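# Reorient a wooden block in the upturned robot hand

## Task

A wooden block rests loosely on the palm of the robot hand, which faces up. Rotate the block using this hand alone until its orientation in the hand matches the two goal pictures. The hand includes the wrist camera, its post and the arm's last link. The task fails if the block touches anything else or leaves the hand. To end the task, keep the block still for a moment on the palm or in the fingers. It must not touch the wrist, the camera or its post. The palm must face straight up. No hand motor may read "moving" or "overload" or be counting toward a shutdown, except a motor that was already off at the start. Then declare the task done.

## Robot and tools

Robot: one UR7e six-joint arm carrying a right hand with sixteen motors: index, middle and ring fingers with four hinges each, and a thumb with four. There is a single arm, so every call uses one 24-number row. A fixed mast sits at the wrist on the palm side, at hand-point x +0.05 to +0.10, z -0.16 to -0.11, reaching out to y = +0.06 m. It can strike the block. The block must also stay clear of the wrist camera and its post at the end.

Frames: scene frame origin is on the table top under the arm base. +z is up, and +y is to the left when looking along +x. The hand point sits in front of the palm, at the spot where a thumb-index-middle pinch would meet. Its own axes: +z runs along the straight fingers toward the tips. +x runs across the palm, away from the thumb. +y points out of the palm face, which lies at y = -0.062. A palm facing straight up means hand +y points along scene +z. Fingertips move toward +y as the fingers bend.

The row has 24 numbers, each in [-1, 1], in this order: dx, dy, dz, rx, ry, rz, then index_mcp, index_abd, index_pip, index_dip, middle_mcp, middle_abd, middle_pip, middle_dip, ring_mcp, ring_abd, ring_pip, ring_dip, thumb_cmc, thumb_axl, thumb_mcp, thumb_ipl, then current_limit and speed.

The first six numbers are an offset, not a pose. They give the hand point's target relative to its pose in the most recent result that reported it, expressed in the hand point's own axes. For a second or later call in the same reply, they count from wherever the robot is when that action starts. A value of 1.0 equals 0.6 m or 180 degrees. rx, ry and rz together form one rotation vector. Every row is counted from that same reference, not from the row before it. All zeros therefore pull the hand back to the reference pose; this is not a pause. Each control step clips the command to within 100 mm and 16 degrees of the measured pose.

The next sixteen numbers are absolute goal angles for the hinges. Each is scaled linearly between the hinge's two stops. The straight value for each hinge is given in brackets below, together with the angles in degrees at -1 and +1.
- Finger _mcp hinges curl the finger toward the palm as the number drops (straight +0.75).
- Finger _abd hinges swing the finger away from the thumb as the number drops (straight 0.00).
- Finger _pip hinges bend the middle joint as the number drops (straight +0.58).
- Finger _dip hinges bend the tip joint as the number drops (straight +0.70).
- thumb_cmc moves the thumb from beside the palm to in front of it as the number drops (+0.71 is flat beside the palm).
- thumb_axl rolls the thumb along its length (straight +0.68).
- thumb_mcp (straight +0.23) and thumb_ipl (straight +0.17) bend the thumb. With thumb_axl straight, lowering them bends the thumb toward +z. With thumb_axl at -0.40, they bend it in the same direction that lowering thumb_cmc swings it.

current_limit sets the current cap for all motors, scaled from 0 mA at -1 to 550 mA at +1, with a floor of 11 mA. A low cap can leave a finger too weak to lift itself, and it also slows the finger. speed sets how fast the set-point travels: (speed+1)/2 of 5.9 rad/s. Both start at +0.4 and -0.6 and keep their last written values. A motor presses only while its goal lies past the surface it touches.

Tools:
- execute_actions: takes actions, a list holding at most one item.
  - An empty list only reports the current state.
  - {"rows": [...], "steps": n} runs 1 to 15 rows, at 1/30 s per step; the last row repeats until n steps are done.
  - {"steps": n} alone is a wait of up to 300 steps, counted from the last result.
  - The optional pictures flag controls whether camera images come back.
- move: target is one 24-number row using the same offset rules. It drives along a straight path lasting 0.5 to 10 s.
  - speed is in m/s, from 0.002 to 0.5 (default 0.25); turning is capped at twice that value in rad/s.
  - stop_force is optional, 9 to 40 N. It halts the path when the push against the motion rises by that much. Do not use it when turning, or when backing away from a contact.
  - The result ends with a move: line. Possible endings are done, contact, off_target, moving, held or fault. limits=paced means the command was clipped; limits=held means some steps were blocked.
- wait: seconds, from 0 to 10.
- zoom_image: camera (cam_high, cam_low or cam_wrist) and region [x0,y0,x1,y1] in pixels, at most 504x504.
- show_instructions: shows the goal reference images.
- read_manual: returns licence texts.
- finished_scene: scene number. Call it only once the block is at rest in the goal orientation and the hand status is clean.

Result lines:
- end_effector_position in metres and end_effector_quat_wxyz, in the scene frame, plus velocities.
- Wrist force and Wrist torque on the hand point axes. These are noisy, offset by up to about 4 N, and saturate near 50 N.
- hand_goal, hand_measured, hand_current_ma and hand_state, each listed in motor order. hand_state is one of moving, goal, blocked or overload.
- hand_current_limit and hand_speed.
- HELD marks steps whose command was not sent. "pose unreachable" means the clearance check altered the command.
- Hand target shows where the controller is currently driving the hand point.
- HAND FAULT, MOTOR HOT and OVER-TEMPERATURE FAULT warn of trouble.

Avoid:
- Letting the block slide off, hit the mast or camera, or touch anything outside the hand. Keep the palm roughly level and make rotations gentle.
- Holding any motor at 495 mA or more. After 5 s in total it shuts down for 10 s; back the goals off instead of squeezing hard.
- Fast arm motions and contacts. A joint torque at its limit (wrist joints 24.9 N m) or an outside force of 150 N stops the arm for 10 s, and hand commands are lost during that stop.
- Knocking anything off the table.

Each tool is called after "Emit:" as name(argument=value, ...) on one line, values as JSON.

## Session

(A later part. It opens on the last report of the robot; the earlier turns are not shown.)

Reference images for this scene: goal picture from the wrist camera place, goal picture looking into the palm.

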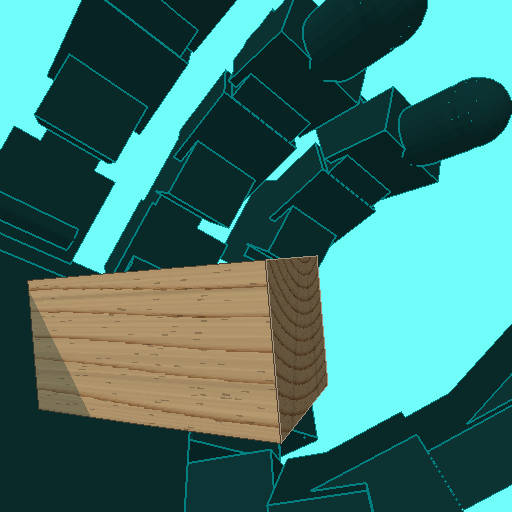

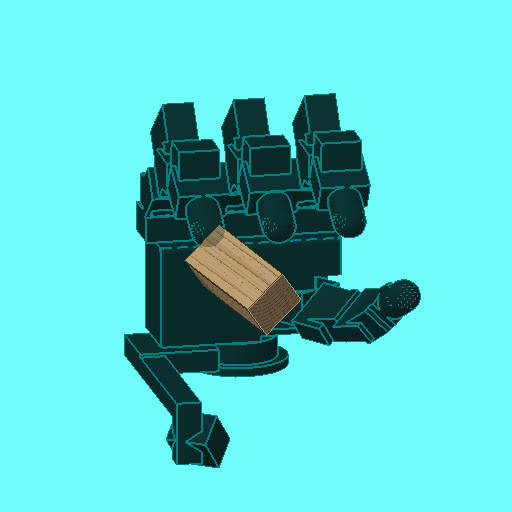

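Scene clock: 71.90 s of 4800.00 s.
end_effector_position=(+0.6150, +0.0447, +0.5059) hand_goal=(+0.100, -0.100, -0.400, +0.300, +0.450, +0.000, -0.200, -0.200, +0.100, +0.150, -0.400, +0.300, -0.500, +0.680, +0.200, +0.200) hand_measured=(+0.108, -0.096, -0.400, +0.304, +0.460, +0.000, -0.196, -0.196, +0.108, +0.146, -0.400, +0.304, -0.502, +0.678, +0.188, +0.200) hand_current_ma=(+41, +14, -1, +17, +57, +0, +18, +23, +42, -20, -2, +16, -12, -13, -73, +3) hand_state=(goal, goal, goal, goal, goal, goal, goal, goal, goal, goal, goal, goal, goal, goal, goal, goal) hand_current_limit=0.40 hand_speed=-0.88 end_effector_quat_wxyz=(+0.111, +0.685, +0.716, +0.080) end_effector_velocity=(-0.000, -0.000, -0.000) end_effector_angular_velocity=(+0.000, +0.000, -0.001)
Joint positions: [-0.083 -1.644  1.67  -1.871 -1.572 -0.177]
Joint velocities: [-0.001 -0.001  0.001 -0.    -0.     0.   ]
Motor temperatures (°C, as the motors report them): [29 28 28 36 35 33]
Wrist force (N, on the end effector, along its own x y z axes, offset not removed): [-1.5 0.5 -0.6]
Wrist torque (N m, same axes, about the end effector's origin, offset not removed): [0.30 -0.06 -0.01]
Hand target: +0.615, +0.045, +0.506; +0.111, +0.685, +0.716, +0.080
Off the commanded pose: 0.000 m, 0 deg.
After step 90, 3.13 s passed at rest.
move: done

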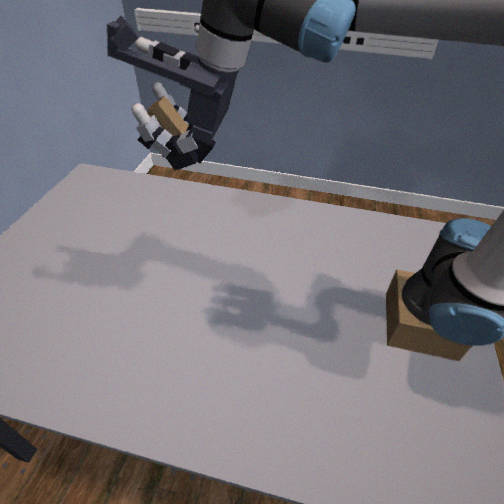

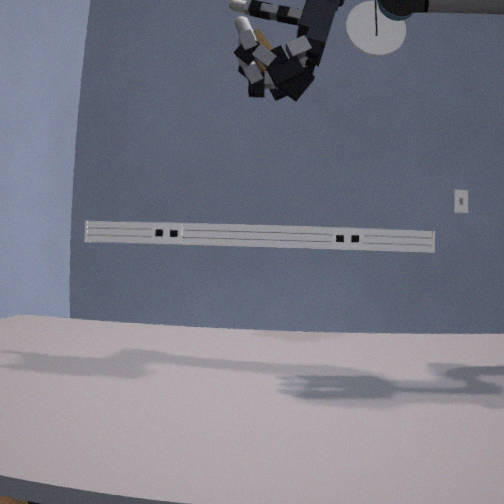

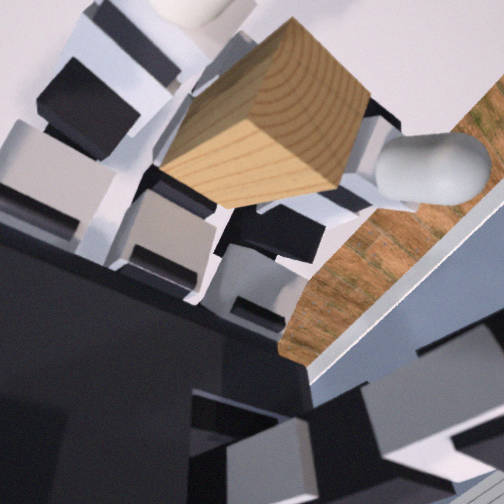

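Emit:
move(target=[0,0,0,0,0,0,0.4,-0.1,-0.7,0.3,0.75,0,-0.55,-0.2,0.4,0.15,-0.7,0.3,-0.57,0.45,-0.15,-0.75,0.4,-0.88])

Emit:
move(target=[0,0,0,0,0,0,0.4,-0.1,-0.7,0.3,0.75,0,-0.55,-0.2,0.4,0.15,-0.7,0.3,-0.57,0.45,-0.45,-0.2,0.4,-0.88])

Emit:
zoom_image(camera="cam_high", region=[110,30,270,190])

Scene clock: 84.87 s of 4800.00 s.
end_effector_position=(+0.6150, +0.0447, +0.5059) hand_goal=(+0.400, -0.100, -0.700, +0.300, +0.750, +0.000, -0.550, -0.200, +0.400, +0.150, -0.700, +0.300, -0.570, +0.450, -0.150, -0.750) hand_measured=(+0.404, -0.096, -0.692, +0.304, +0.772, +0.000, -0.540, -0.196, +0.406, +0.146, -0.692, +0.304, -0.558, +0.450, -0.112, -0.426) hand_current_ma=(+27, +14, +41, +17, +122, -4, +49, +17, +28, -20, +40, +16, +68, +5, +257, +379) hand_state=(goal, goal, goal, goal, blocked, goal, goal, goal, goal, goal, goal, goal, goal, goal, blocked, blocked) hand_current_limit=0.40 hand_speed=-0.88 end_effector_quat_wxyz=(+0.111, +0.685, +0.716, +0.080) end_effector_velocity=(+0.000, +0.000, -0.000) end_effector_angular_velocity=(-0.000, -0.000, +0.001)
Joint positions: [-0.083 -1.644  1.67  -1.871 -1.572 -0.177]
Joint velocities: [ 0.001  0.     0.001 -0.002  0.    -0.   ]
Motor temperatures (°C, as the motors report them): [29 28 28 36 35 33]
Wrist force (N, on the end effector, along its own x y z axes, offset not removed): [-1.5 -1.1 -0.3]
Wrist torque (N m, same axes, about the end effector's origin, offset not removed): [0.04 -0.09 0.03]
Hand target: +0.615, +0.045, +0.506; +0.111, +0.685, +0.716, +0.080
Off the commanded pose: 0.000 m, 0 deg.
After step 90, 6.57 s passed at rest.
move: done

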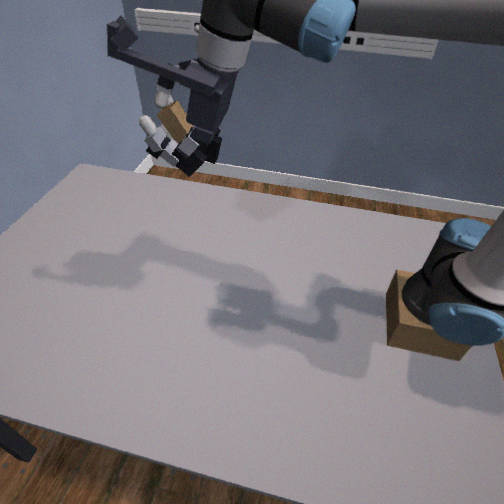

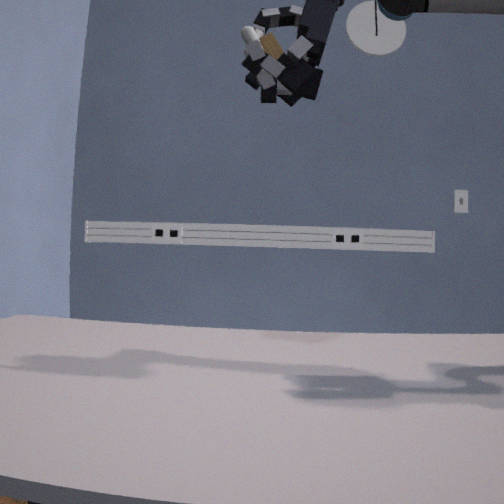

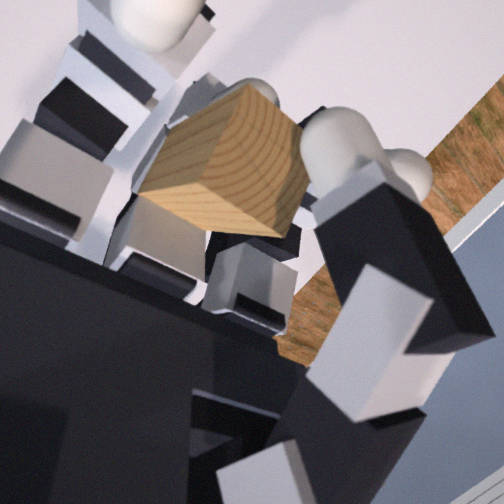

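Scene clock: 86.40 s of 4800.00 s.
end_effector_position=(+0.6150, +0.0447, +0.5059) hand_goal=(+0.400, -0.100, -0.700, +0.300, +0.750, +0.000, -0.550, -0.200, +0.400, +0.150, -0.700, +0.300, -0.570, +0.450, -0.450, -0.200) hand_measured=(+0.404, -0.096, -0.692, +0.304, +0.792, +0.000, -0.514, -0.190, +0.406, +0.146, -0.692, +0.304, -0.556, +0.452, -0.256, -0.190) hand_current_ma=(+27, +14, +41, +17, +223, -2, +181, +53, +28, -20, +40, +16, +80, +14, +385, +66) hand_state=(goal, goal, goal, goal, blocked, goal, blocked, goal, goal, goal, goal, goal, goal, goal, blocked, goal) hand_current_limit=0.40 hand_speed=-0.88 end_effector_quat_wxyz=(+0.111, +0.685, +0.716, +0.080) end_effector_velocity=(+0.000, +0.000, +0.001) end_effector_angular_velocity=(-0.000, -0.001, +0.001)
Joint positions: [-0.083 -1.644  1.67  -1.871 -1.572 -0.177]
Joint velocities: [ 0.001 -0.    -0.001 -0.    -0.     0.   ]
Motor temperatures (°C, as the motors report them): [29 28 28 36 35 33]
Wrist force (N, on the end effector, along its own x y z axes, offset not removed): [-1.7 -1.1 0.4]
Wrist torque (N m, same axes, about the end effector's origin, offset not removed): [-0.02 -0.07 -0.03]
Hand target: +0.615, +0.045, +0.506; +0.111, +0.685, +0.716, +0.080
Off the commanded pose: 0.000 m, 0 deg.
move: done

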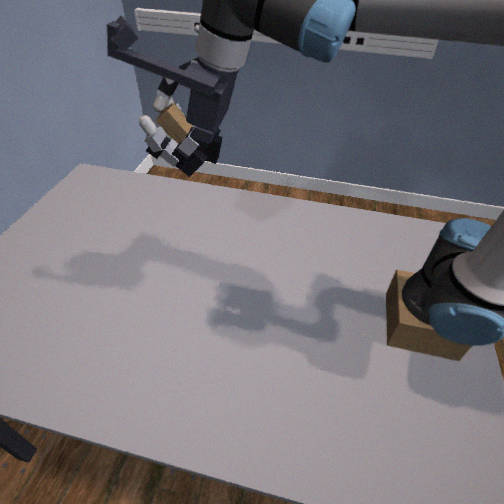

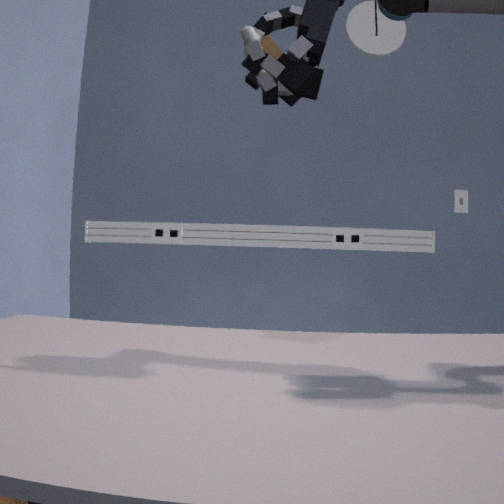

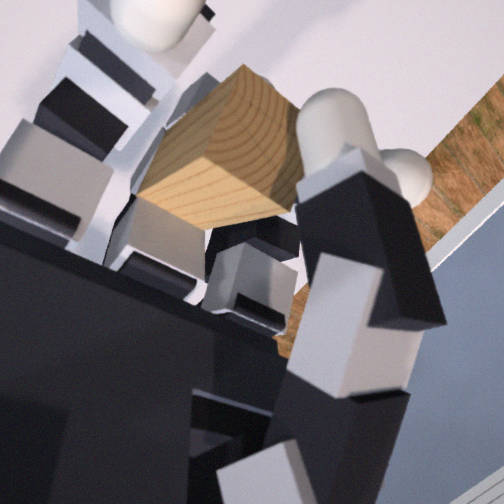

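Region (110, 30, 270, 190) of cam_high's 504x504 image, scaled by 3.150, with more detail than that image has.

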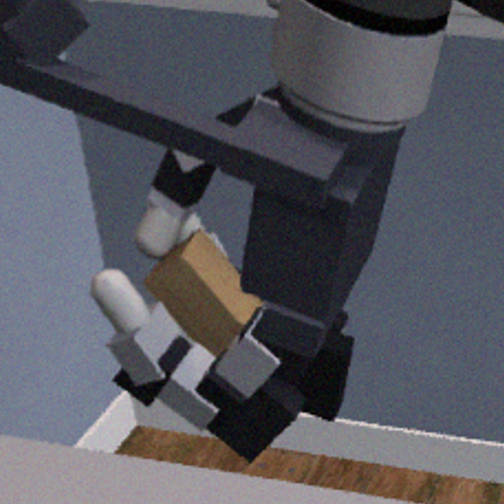

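Emit:
move(target=[0,0,0,0,0,0,0.75,-0.1,-0.6,0.4,0.92,-0.4,-0.55,-0.2,0.8,-0.75,-0.7,0.3,-0.57,0.5,-0.42,-0.2,0.4,-0.88])

Emit:
zoom_image(camera="cam_high", region=[110,30,270,190])

Scene clock: 94.80 s of 4800.00 s.
end_effector_position=(+0.6150, +0.0447, +0.5059) hand_goal=(+0.750, -0.100, -0.600, +0.400, +0.920, -0.400, -0.550, -0.200, +0.800, -0.750, -0.700, +0.300, -0.570, +0.500, -0.420, -0.200) hand_measured=(+0.752, -0.096, -0.600, +0.398, +0.938, -0.366, -0.534, -0.196, +0.802, -0.742, -0.692, +0.304, -0.552, +0.508, -0.296, -0.182) hand_current_ma=(+11, +14, +3, -12, +91, +154, +84, +22, +7, +31, +39, +16, +95, +61, +385, +125) hand_state=(goal, goal, goal, goal, goal, blocked, goal, goal, goal, goal, goal, goal, goal, goal, blocked, goal) hand_current_limit=0.40 hand_speed=-0.88 end_effector_quat_wxyz=(+0.111, +0.685, +0.716, +0.080) end_effector_velocity=(-0.000, +0.000, -0.001) end_effector_angular_velocity=(+0.000, +0.002, +0.000)
Joint positions: [-0.083 -1.644  1.67  -1.871 -1.572 -0.177]
Joint velocities: [ 0.001  0.001  0.001  0.    -0.     0.   ]
Motor temperatures (°C, as the motors report them): [29 28 29 36 35 33]
Wrist force (N, on the end effector, along its own x y z axes, offset not removed): [-1.3 0.4 -0.8]
Wrist torque (N m, same axes, about the end effector's origin, offset not removed): [0.14 -0.10 0.06]
Hand target: +0.615, +0.045, +0.506; +0.111, +0.685, +0.716, +0.080
Off the commanded pose: 0.000 m, 0 deg.
After step 90, 2.47 s passed at rest.
move: done

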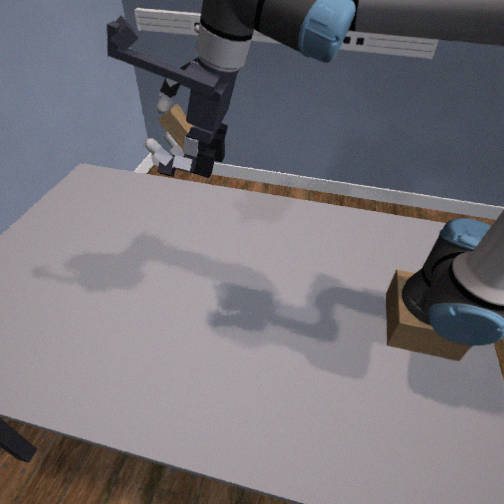

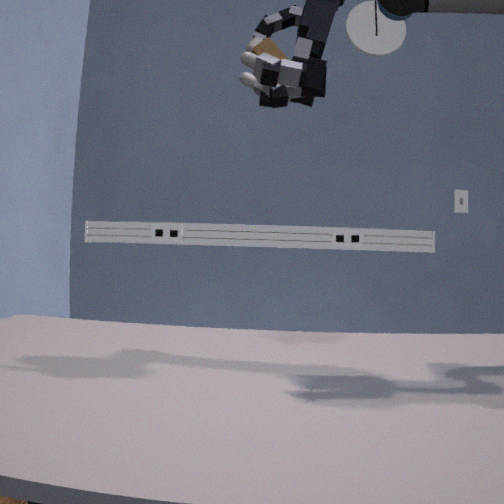

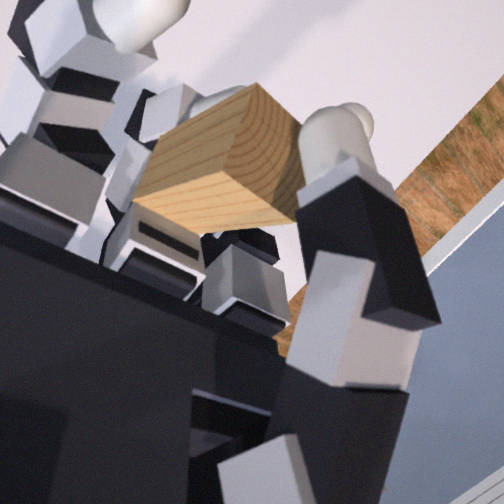

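Region (110, 30, 270, 190) of cam_high's 504x504 image, scaled by 3.150, with more detail than that image has.

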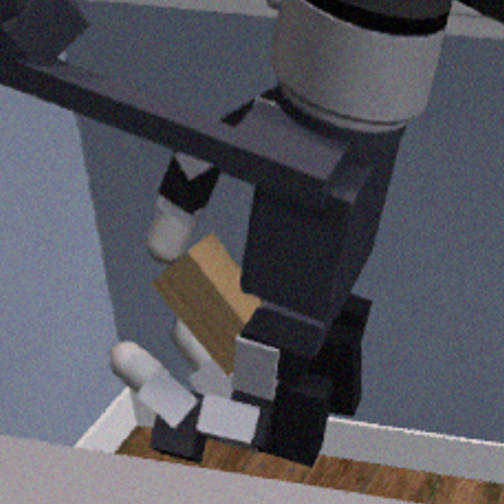

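Emit:
move(target=[0,0,0,-0.22,0,0,1,0.1,-0.6,0.4,1,-0.75,-0.7,-0.3,0.9,-1,-0.5,0.3,-0.57,0.62,-0.42,-0.2,0.4,-0.94], speed=0.1)

Emit:
zoom_image(camera="cam_high", region=[110,50,270,210])

Scene clock: 106.30 s of 4800.00 s.
end_effector_position=(+0.6153, +0.0447, +0.5058) hand_goal=(+1.000, +0.100, -0.600, +0.400, +1.000, -0.750, -0.700, -0.300, +0.900, -1.000, -0.500, +0.300, -0.570, +0.620, -0.420, -0.200) hand_measured=(+1.000, +0.096, -0.600, +0.398, +1.000, -0.706, -0.534, -0.240, +0.904, -0.992, -0.500, +0.302, -0.548, +0.642, -0.342, -0.178) hand_current_ma=(+0, -17, +3, -12, +0, +197, +385, +317, +26, +35, -4, +16, +120, +152, +385, +158) hand_state=(goal, goal, goal, goal, goal, blocked, blocked, blocked, goal, goal, goal, goal, blocked, blocked, blocked, blocked) hand_current_limit=0.40 hand_speed=-0.94 end_effector_quat_wxyz=(+0.335, +0.607, +0.647, +0.317) end_effector_velocity=(+0.001, -0.000, +0.000) end_effector_angular_velocity=(+0.000, -0.019, +0.000)
Joint positions: [-0.146 -1.657  2.192 -3.056 -1.408 -0.174]
Joint velocities: [-0.001  0.01   0.007 -0.036  0.003  0.002]
Motor temperatures (°C, as the motors report them): [29 28 29 36 35 33]
Wrist force (N, on the end effector, along its own x y z axes, offset not removed): [-1.8 -0.4 -2.2]
Wrist torque (N m, same axes, about the end effector's origin, offset not removed): [0.23 0.08 0.05]
Hand target: +0.615, +0.045, +0.506; +0.336, +0.607, +0.646, +0.318
Off the commanded pose: 0.000 m, 0 deg.
After step 90, 4.63 s passed at rest.
move: done

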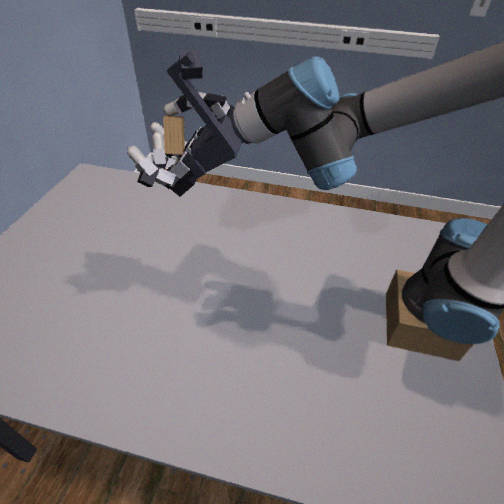

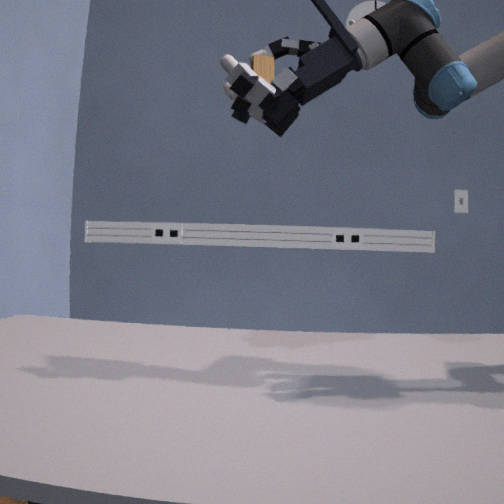

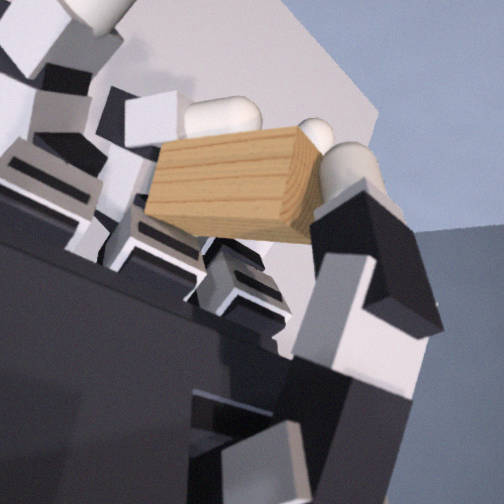

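Region (110, 50, 270, 210) of cam_high's 504x504 image, scaled by 3.150, with more detail than that image has.

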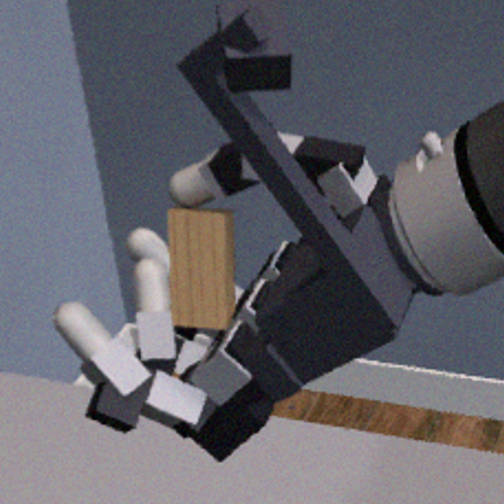

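Emit:
move(target=[0,0,0,0,0,0,1,0.3,-0.4,0.4,1,-0.95,-0.58,-0.2,1,-1,0,0.3,-0.57,0.66,-0.58,0.1,0.4,-0.92])

Emit:
zoom_image(camera="cam_wrist", region=[100,60,400,300])

Emit:
zoom_image(camera="cam_high", region=[110,50,270,210])

Scene clock: 114.50 s of 4800.00 s.
end_effector_position=(+0.6153, +0.0447, +0.5058) hand_goal=(+1.000, +0.300, -0.400, +0.400, +1.000, -0.950, -0.580, -0.200, +1.000, -1.000, +0.000, +0.300, -0.570, +0.660, -0.580, +0.100) hand_measured=(+1.000, +0.294, -0.400, +0.398, +1.000, -0.926, -0.534, -0.196, +1.000, -0.994, +0.000, +0.302, -0.548, +0.680, -0.510, +0.110) hand_current_ma=(+0, -24, +1, -12, +0, +107, +235, +22, +0, +30, -2, +16, +120, +140, +385, +74) hand_state=(goal, goal, goal, goal, goal, blocked, blocked, goal, goal, goal, goal, goal, blocked, blocked, blocked, goal) hand_current_limit=0.40 hand_speed=-0.92 end_effector_quat_wxyz=(+0.335, +0.607, +0.647, +0.317) end_effector_velocity=(-0.000, -0.000, +0.001) end_effector_angular_velocity=(-0.000, -0.002, -0.001)
Joint positions: [-0.146 -1.657  2.192 -3.056 -1.408 -0.174]
Joint velocities: [-0.001 -0.    -0.    -0.001 -0.     0.   ]
Motor temperatures (°C, as the motors report them): [29 28 29 36 35 33]
Wrist force (N, on the end effector, along its own x y z axes, offset not removed): [-1.5 -1.1 0.3]
Wrist torque (N m, same axes, about the end effector's origin, offset not removed): [-0.14 0.07 -0.06]
Hand target: +0.615, +0.045, +0.506; +0.335, +0.607, +0.647, +0.317
Off the commanded pose: 0.000 m, 0 deg.
After step 90, 2.43 s passed at rest.
move: done

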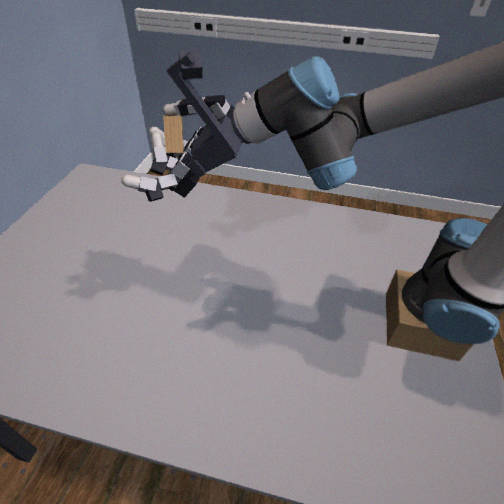

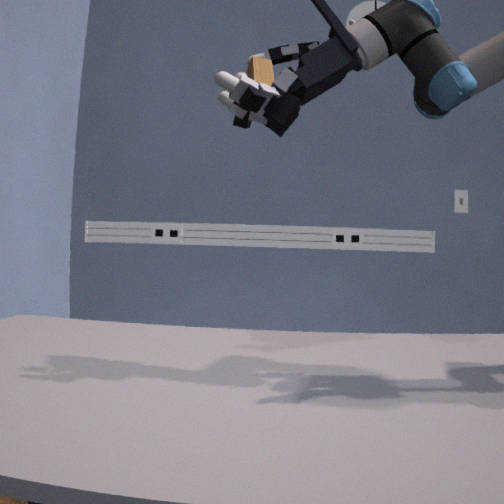

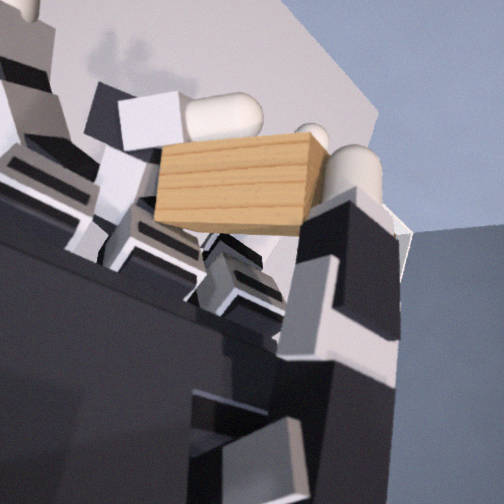

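Region (100, 60, 400, 300) of cam_wrist's 504x504 image, scaled by 1.680, with more detail than that image has; it fills the top 403 rows of this view, and the rest is white.

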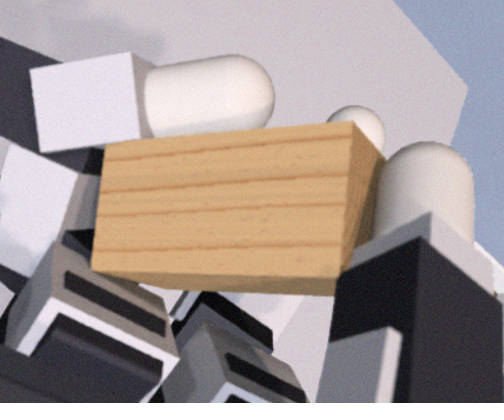

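Region (110, 50, 270, 210) of cam_high's 504x504 image, scaled by 3.150, with more detail than that image has.

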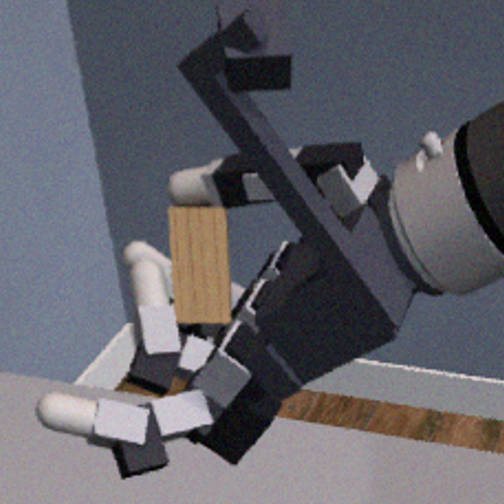

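Emit:
move(target=[0,0,0,-0.2,0,0,1,0.3,-0.4,0.4,1,-1,-0.58,-0.1,1,-1,0,0.3,-0.57,0.56,-0.58,0.16,0.4,-0.94], speed=0.1)

Emit:
zoom_image(camera="cam_wrist", region=[100,60,400,300])

Scene clock: 125.00 s of 4800.00 s.
end_effector_position=(+0.6156, +0.0446, +0.5061) hand_goal=(+1.000, +0.300, -0.400, +0.400, +1.000, -1.000, -0.580, -0.100, +1.000, -1.000, +0.000, +0.300, -0.570, +0.560, -0.580, +0.160) hand_measured=(+1.000, +0.296, -0.400, +0.398, +1.000, -0.982, -0.540, -0.100, +1.000, -0.994, +0.000, +0.302, -0.546, +0.606, -0.520, +0.178) hand_current_ma=(+0, -19, +1, -12, +0, +83, +204, -1, +0, +27, +0, +16, +132, +310, +385, +125) hand_state=(goal, goal, goal, goal, goal, goal, blocked, goal, goal, goal, goal, goal, blocked, blocked, blocked, goal) hand_current_limit=0.40 hand_speed=-0.94 end_effector_quat_wxyz=(+0.506, +0.474, +0.518, +0.502) end_effector_velocity=(+0.000, +0.000, +0.000) end_effector_angular_velocity=(+0.001, -0.017, +0.001)
Joint positions: [-0.16  -1.168  2.198 -4.186 -1.322 -0.044]
Joint velocities: [ 0.001  0.015 -0.009 -0.024 -0.     0.005]
Motor temperatures (°C, as the motors report them): [29 28 29 36 35 33]
Wrist force (N, on the end effector, along its own x y z axes, offset not removed): [-0.3 -1.6 -0.8]
Wrist torque (N m, same axes, about the end effector's origin, offset not removed): [-0.14 -0.12 -0.02]
Hand target: +0.616, +0.045, +0.506; +0.506, +0.474, +0.517, +0.502
Off the commanded pose: 0.000 m, 0 deg.
After step 90, 3.93 s passed at rest.
move: done

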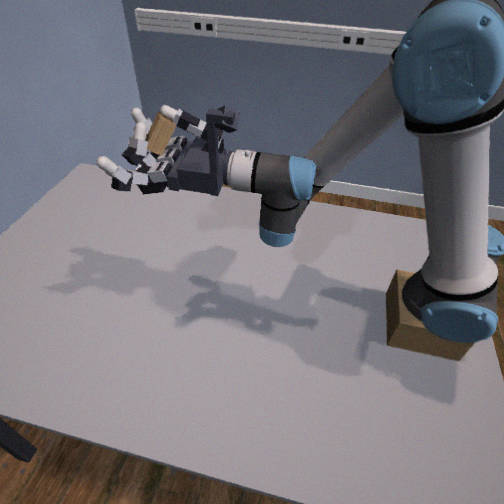

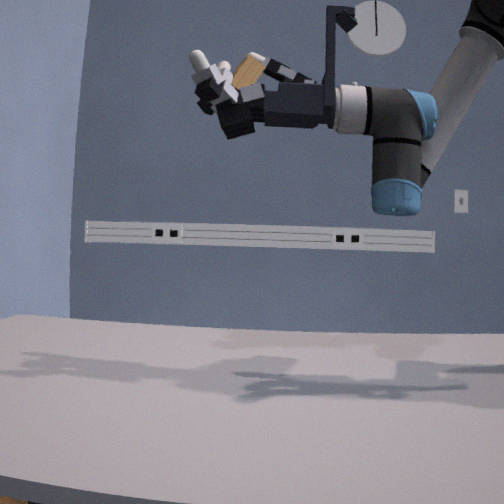

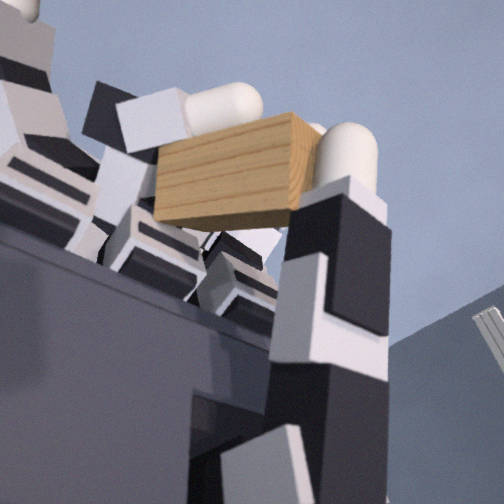

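Region (100, 60, 400, 300) of cam_wrist's 504x504 image, scaled by 1.680, with more detail than that image has; it fills the top 403 rows of this view, and the rest is white.

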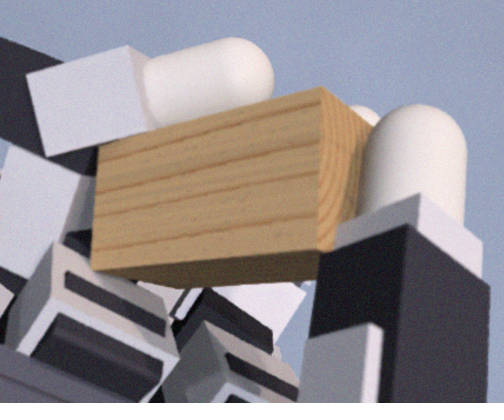

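Emit:
move(target=[0,0,0,0,0,0,1,0.3,-0.4,0.4,0.8,-1,-0.62,0,1,-1,0,0.3,-0.57,0.63,-0.48,0.16,0.6,-0.94])

Emit:
zoom_image(camera="cam_wrist", region=[100,60,400,300])

Scene clock: 132.80 s of 4800.00 s.
end_effector_position=(+0.6156, +0.0446, +0.5061) hand_goal=(+1.000, +0.300, -0.400, +0.400, +0.800, -1.000, -0.620, +0.000, +1.000, -1.000, +0.000, +0.300, -0.570, +0.630, -0.480, +0.160) hand_measured=(+1.000, +0.296, -0.400, +0.398, +0.848, -0.996, -0.612, +0.000, +1.000, -0.994, +0.000, +0.302, -0.564, +0.634, -0.476, +0.162) hand_current_ma=(+0, -18, +2, -12, +256, +17, +39, +3, +0, +27, +0, +16, +36, +31, +22, +16) hand_state=(goal, goal, goal, goal, blocked, goal, goal, goal, goal, goal, goal, goal, goal, goal, goal, goal) hand_current_limit=0.60 hand_speed=-0.94 end_effector_quat_wxyz=(+0.506, +0.474, +0.518, +0.502) end_effector_velocity=(-0.000, -0.001, -0.000) end_effector_angular_velocity=(+0.000, +0.001, -0.001)
Joint positions: [-0.16  -1.168  2.198 -4.186 -1.322 -0.044]
Joint velocities: [-0.001  0.     0.001 -0.    -0.    -0.   ]
Motor temperatures (°C, as the motors report them): [29 28 29 36 35 33]
Wrist force (N, on the end effector, along its own x y z axes, offset not removed): [-1.0 -1.8 -0.2]
Wrist torque (N m, same axes, about the end effector's origin, offset not removed): [-0.19 -0.01 -0.13]
Hand target: +0.616, +0.045, +0.506; +0.506, +0.474, +0.518, +0.502
Off the commanded pose: 0.000 m, 0 deg.
After step 90, 3.17 s passed at rest.
move: done

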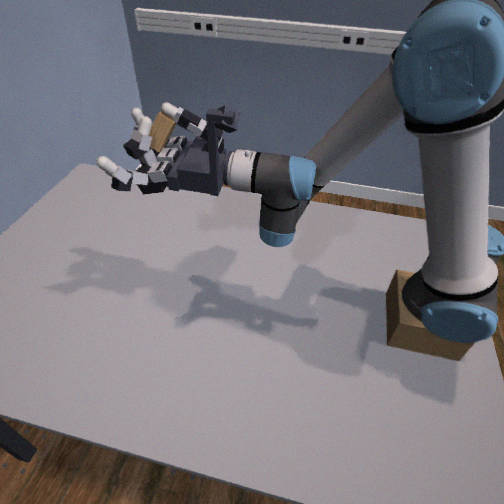

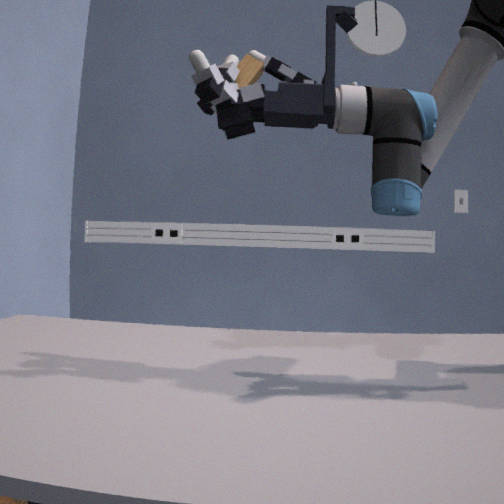

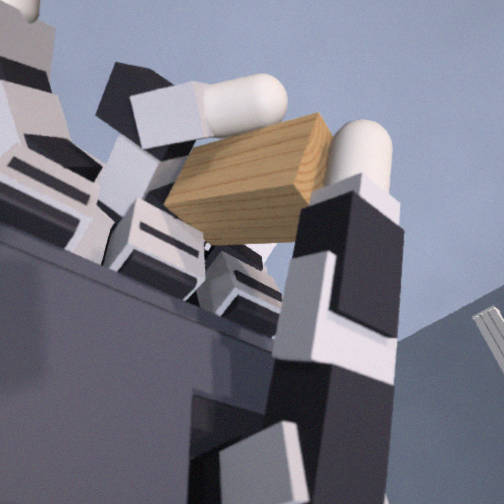

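Region (100, 60, 400, 300) of cam_wrist's 504x504 image, scaled by 1.680, with more detail than that image has; it fills the top 403 rows of this view, and the rest is white.

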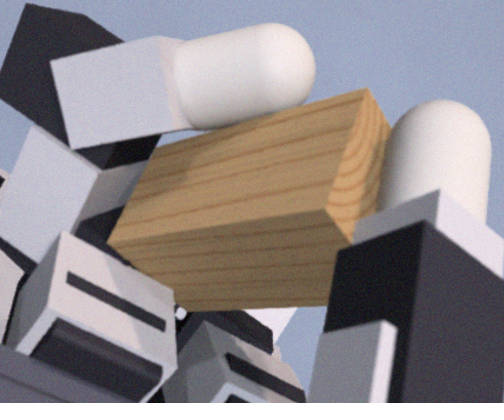

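Emit:
move(target=[0,0,0,0,0,0,1,0.1,-0.6,0.4,0.95,-0.25,-0.3,0,1,-1,0,0.3,-0.57,0.6,-0.55,0.16,0.4,-0.9])

Emit:
move(target=[0,0,0,0,0,0,1,0.1,-0.6,0.4,0.95,-0.25,-0.65,-0.05,1,-1,0,0.3,-0.57,0.6,-0.57,0.16,0.4,-0.9])

Emit:
zoom_image(camera="cam_high", region=[90,70,250,230])

Scene clock: 143.03 s of 4800.00 s.
end_effector_position=(+0.6156, +0.0446, +0.5061) hand_goal=(+1.000, +0.100, -0.600, +0.400, +0.950, -0.250, -0.300, +0.000, +1.000, -1.000, +0.000, +0.300, -0.570, +0.600, -0.550, +0.160) hand_measured=(+1.000, +0.102, -0.594, +0.398, +0.976, -0.266, -0.300, +0.000, +1.000, -0.998, +0.000, +0.302, -0.560, +0.608, -0.524, +0.174) hand_current_ma=(+0, +13, +30, -12, +138, -69, -4, +3, +0, +8, +0, +16, +58, +57, +176, +98) hand_state=(goal, goal, goal, goal, blocked, goal, goal, goal, goal, goal, goal, goal, goal, goal, blocked, goal) hand_current_limit=0.40 hand_speed=-0.90 end_effector_quat_wxyz=(+0.506, +0.474, +0.518, +0.502) end_effector_velocity=(+0.000, +0.000, -0.000) end_effector_angular_velocity=(+0.000, +0.001, +0.001)
Joint positions: [-0.16  -1.168  2.198 -4.186 -1.322 -0.044]
Joint velocities: [ 0.001 -0.     0.     0.001  0.    -0.   ]
Motor temperatures (°C, as the motors report them): [29 28 29 36 35 33]
Wrist force (N, on the end effector, along its own x y z axes, offset not removed): [-1.8 -0.9 -1.3]
Wrist torque (N m, same axes, about the end effector's origin, offset not removed): [0.10 0.02 -0.16]
Hand target: +0.616, +0.045, +0.506; +0.506, +0.474, +0.518, +0.502
Off the commanded pose: 0.000 m, 0 deg.
After step 90, 4.30 s passed at rest.
move: done

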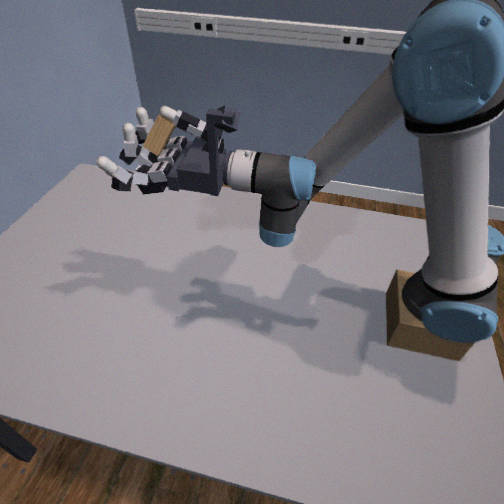

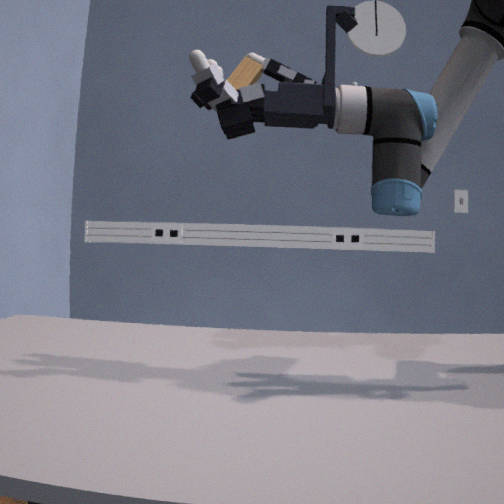

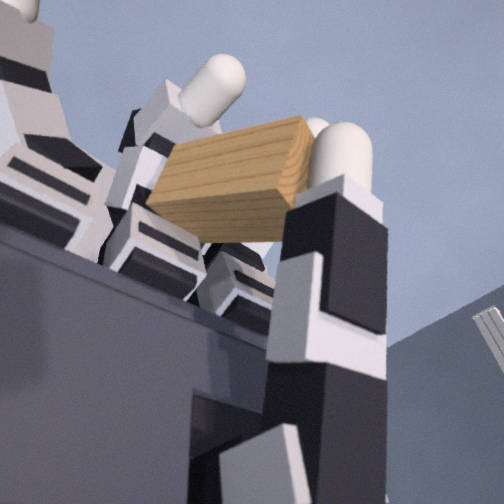

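Scene clock: 144.67 s of 4800.00 s.
end_effector_position=(+0.6156, +0.0446, +0.5061) hand_goal=(+1.000, +0.100, -0.600, +0.400, +0.950, -0.250, -0.650, -0.050, +1.000, -1.000, +0.000, +0.300, -0.570, +0.600, -0.570, +0.160) hand_measured=(+1.000, +0.102, -0.594, +0.398, +0.976, -0.262, -0.632, -0.048, +1.000, -0.998, +0.000, +0.302, -0.560, +0.608, -0.524, +0.174) hand_current_ma=(+0, +13, +30, -12, +138, -57, +94, +13, +0, +8, +0, +16, +58, +57, +308, +100) hand_state=(goal, goal, goal, goal, blocked, goal, goal, goal, goal, goal, goal, goal, goal, goal, blocked, goal) hand_current_limit=0.40 hand_speed=-0.90 end_effector_quat_wxyz=(+0.506, +0.474, +0.518, +0.502) end_effector_velocity=(-0.000, -0.000, +0.000) end_effector_angular_velocity=(+0.000, -0.000, -0.000)
Joint positions: [-0.16  -1.168  2.198 -4.186 -1.322 -0.044]
Joint velocities: [-0.    -0.001  0.    -0.     0.     0.   ]
Motor temperatures (°C, as the motors report them): [29 28 29 36 35 33]
Wrist force (N, on the end effector, along its own x y z axes, offset not removed): [-1.3 -1.5 -0.6]
Wrist torque (N m, same axes, about the end effector's origin, offset not removed): [-0.15 -0.09 -0.05]
Hand target: +0.616, +0.045, +0.506; +0.506, +0.474, +0.518, +0.502
Off the commanded pose: 0.000 m, 0 deg.
move: done

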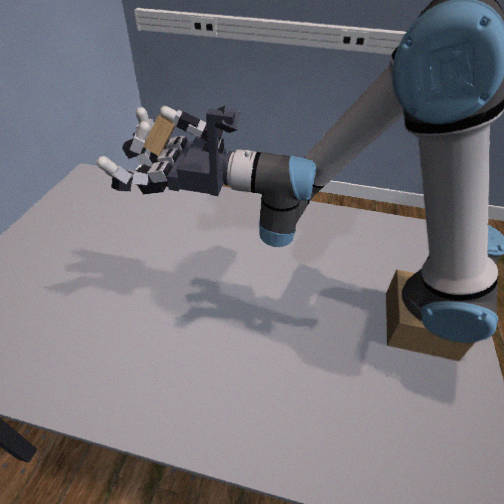

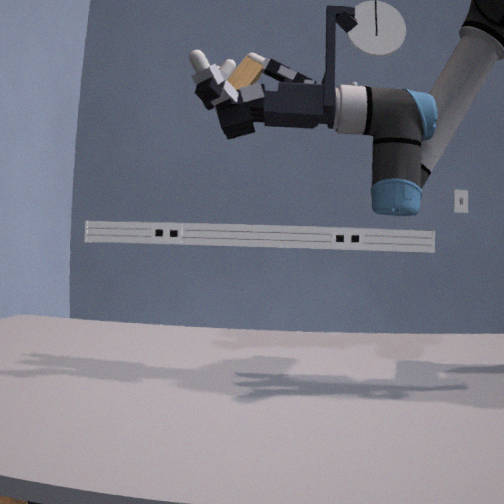

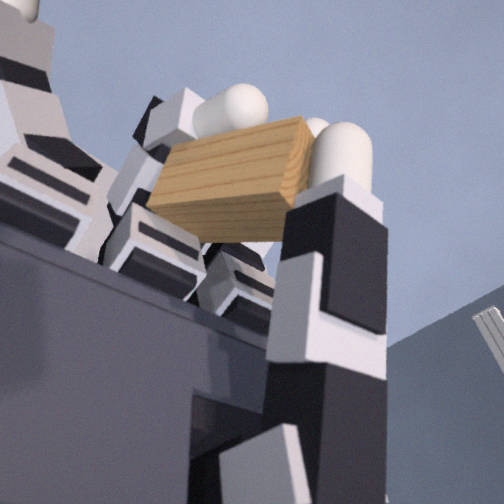

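Region (90, 70, 250, 230) of cam_high's 504x504 image, scaled by 3.150, with more detail than that image has.

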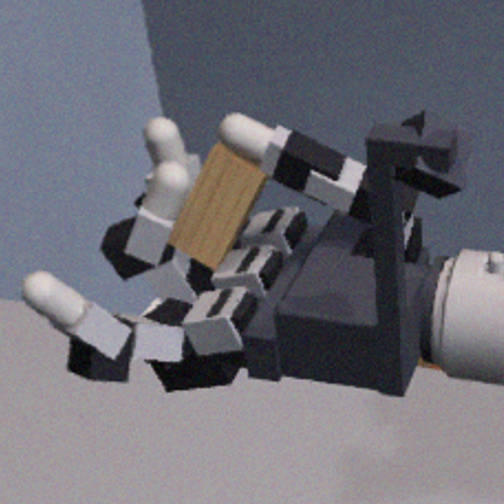

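Emit:
move(target=[0,0,0,0.3,0,0,0.8,0,-0.8,0.3,0.95,0,-0.6,-0.15,0.7,0,-0.7,0.3,-0.57,0.42,-0.52,0.16,0.4,-0.92], speed=0.12)

Emit:
zoom_image(camera="cam_high", region=[110,50,270,210])

Scene clock: 153.57 s of 4800.00 s.
end_effector_position=(+0.6151, +0.0447, +0.5057) hand_goal=(+0.800, +0.000, -0.800, +0.300, +0.950, +0.000, -0.600, -0.150, +0.700, +0.000, -0.700, +0.300, -0.570, +0.420, -0.520, +0.160) hand_measured=(+0.816, +0.002, -0.796, +0.302, +0.976, +0.000, -0.598, -0.148, +0.718, -0.004, -0.692, +0.302, -0.560, +0.428, -0.506, +0.174) hand_current_ma=(+85, +14, +21, +14, +141, -4, +9, +13, +98, -17, +39, +16, +50, +56, +86, +105) hand_state=(goal, goal, goal, goal, blocked, goal, goal, goal, goal, goal, goal, goal, goal, goal, goal, goal) hand_current_limit=0.40 hand_speed=-0.92 end_effector_quat_wxyz=(+0.236, +0.652, +0.689, +0.212) end_effector_velocity=(-0.000, +0.000, +0.000) end_effector_angular_velocity=(-0.000, +0.001, +0.000)
Joint positions: [-0.119 -1.728  1.997 -2.479 -1.486 -0.194]
Joint velocities: [ 0.    -0.001 -0.001  0.002 -0.    -0.   ]
Motor temperatures (°C, as the motors report them): [29 28 29 36 35 34]
Wrist force (N, on the end effector, along its own x y z axes, offset not removed): [-1.3 -1.6 -0.2]
Wrist torque (N m, same axes, about the end effector's origin, offset not removed): [-0.16 -0.02 -0.08]
Hand target: +0.615, +0.045, +0.506; +0.236, +0.652, +0.689, +0.211
Off the commanded pose: 0.001 m, 0 deg.
After step 90, 1.20 s passed at rest.
move: done

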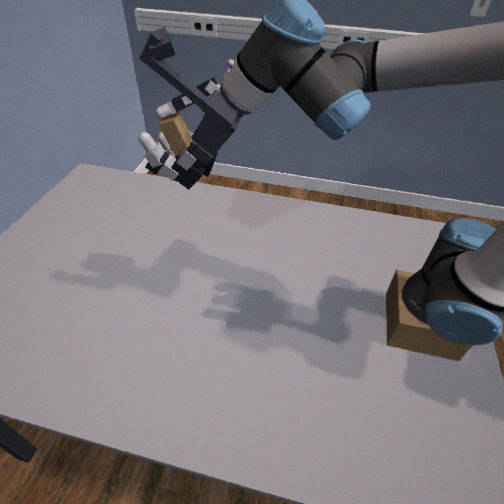

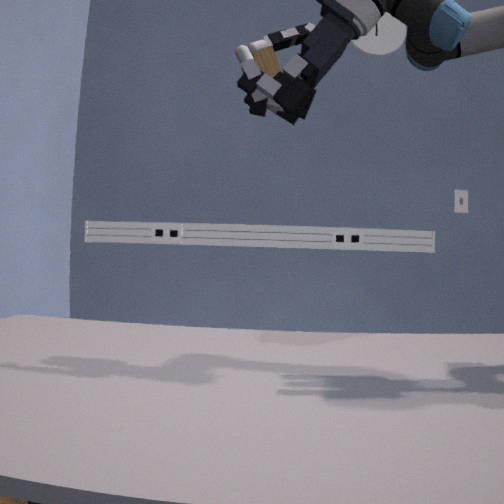

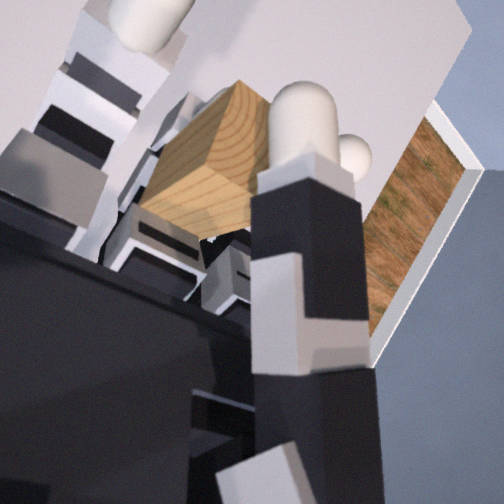

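Region (110, 50, 270, 210) of cam_high's 504x504 image, scaled by 3.150, with more detail than that image has.

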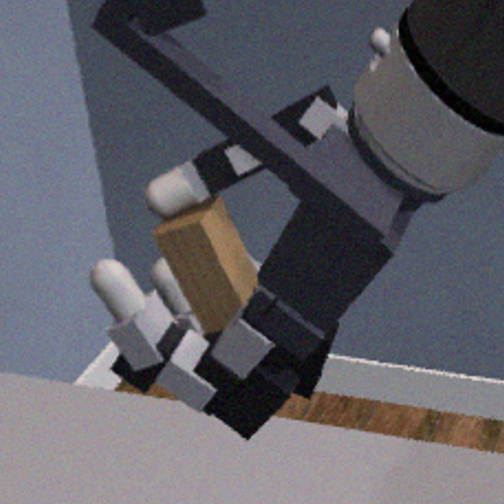

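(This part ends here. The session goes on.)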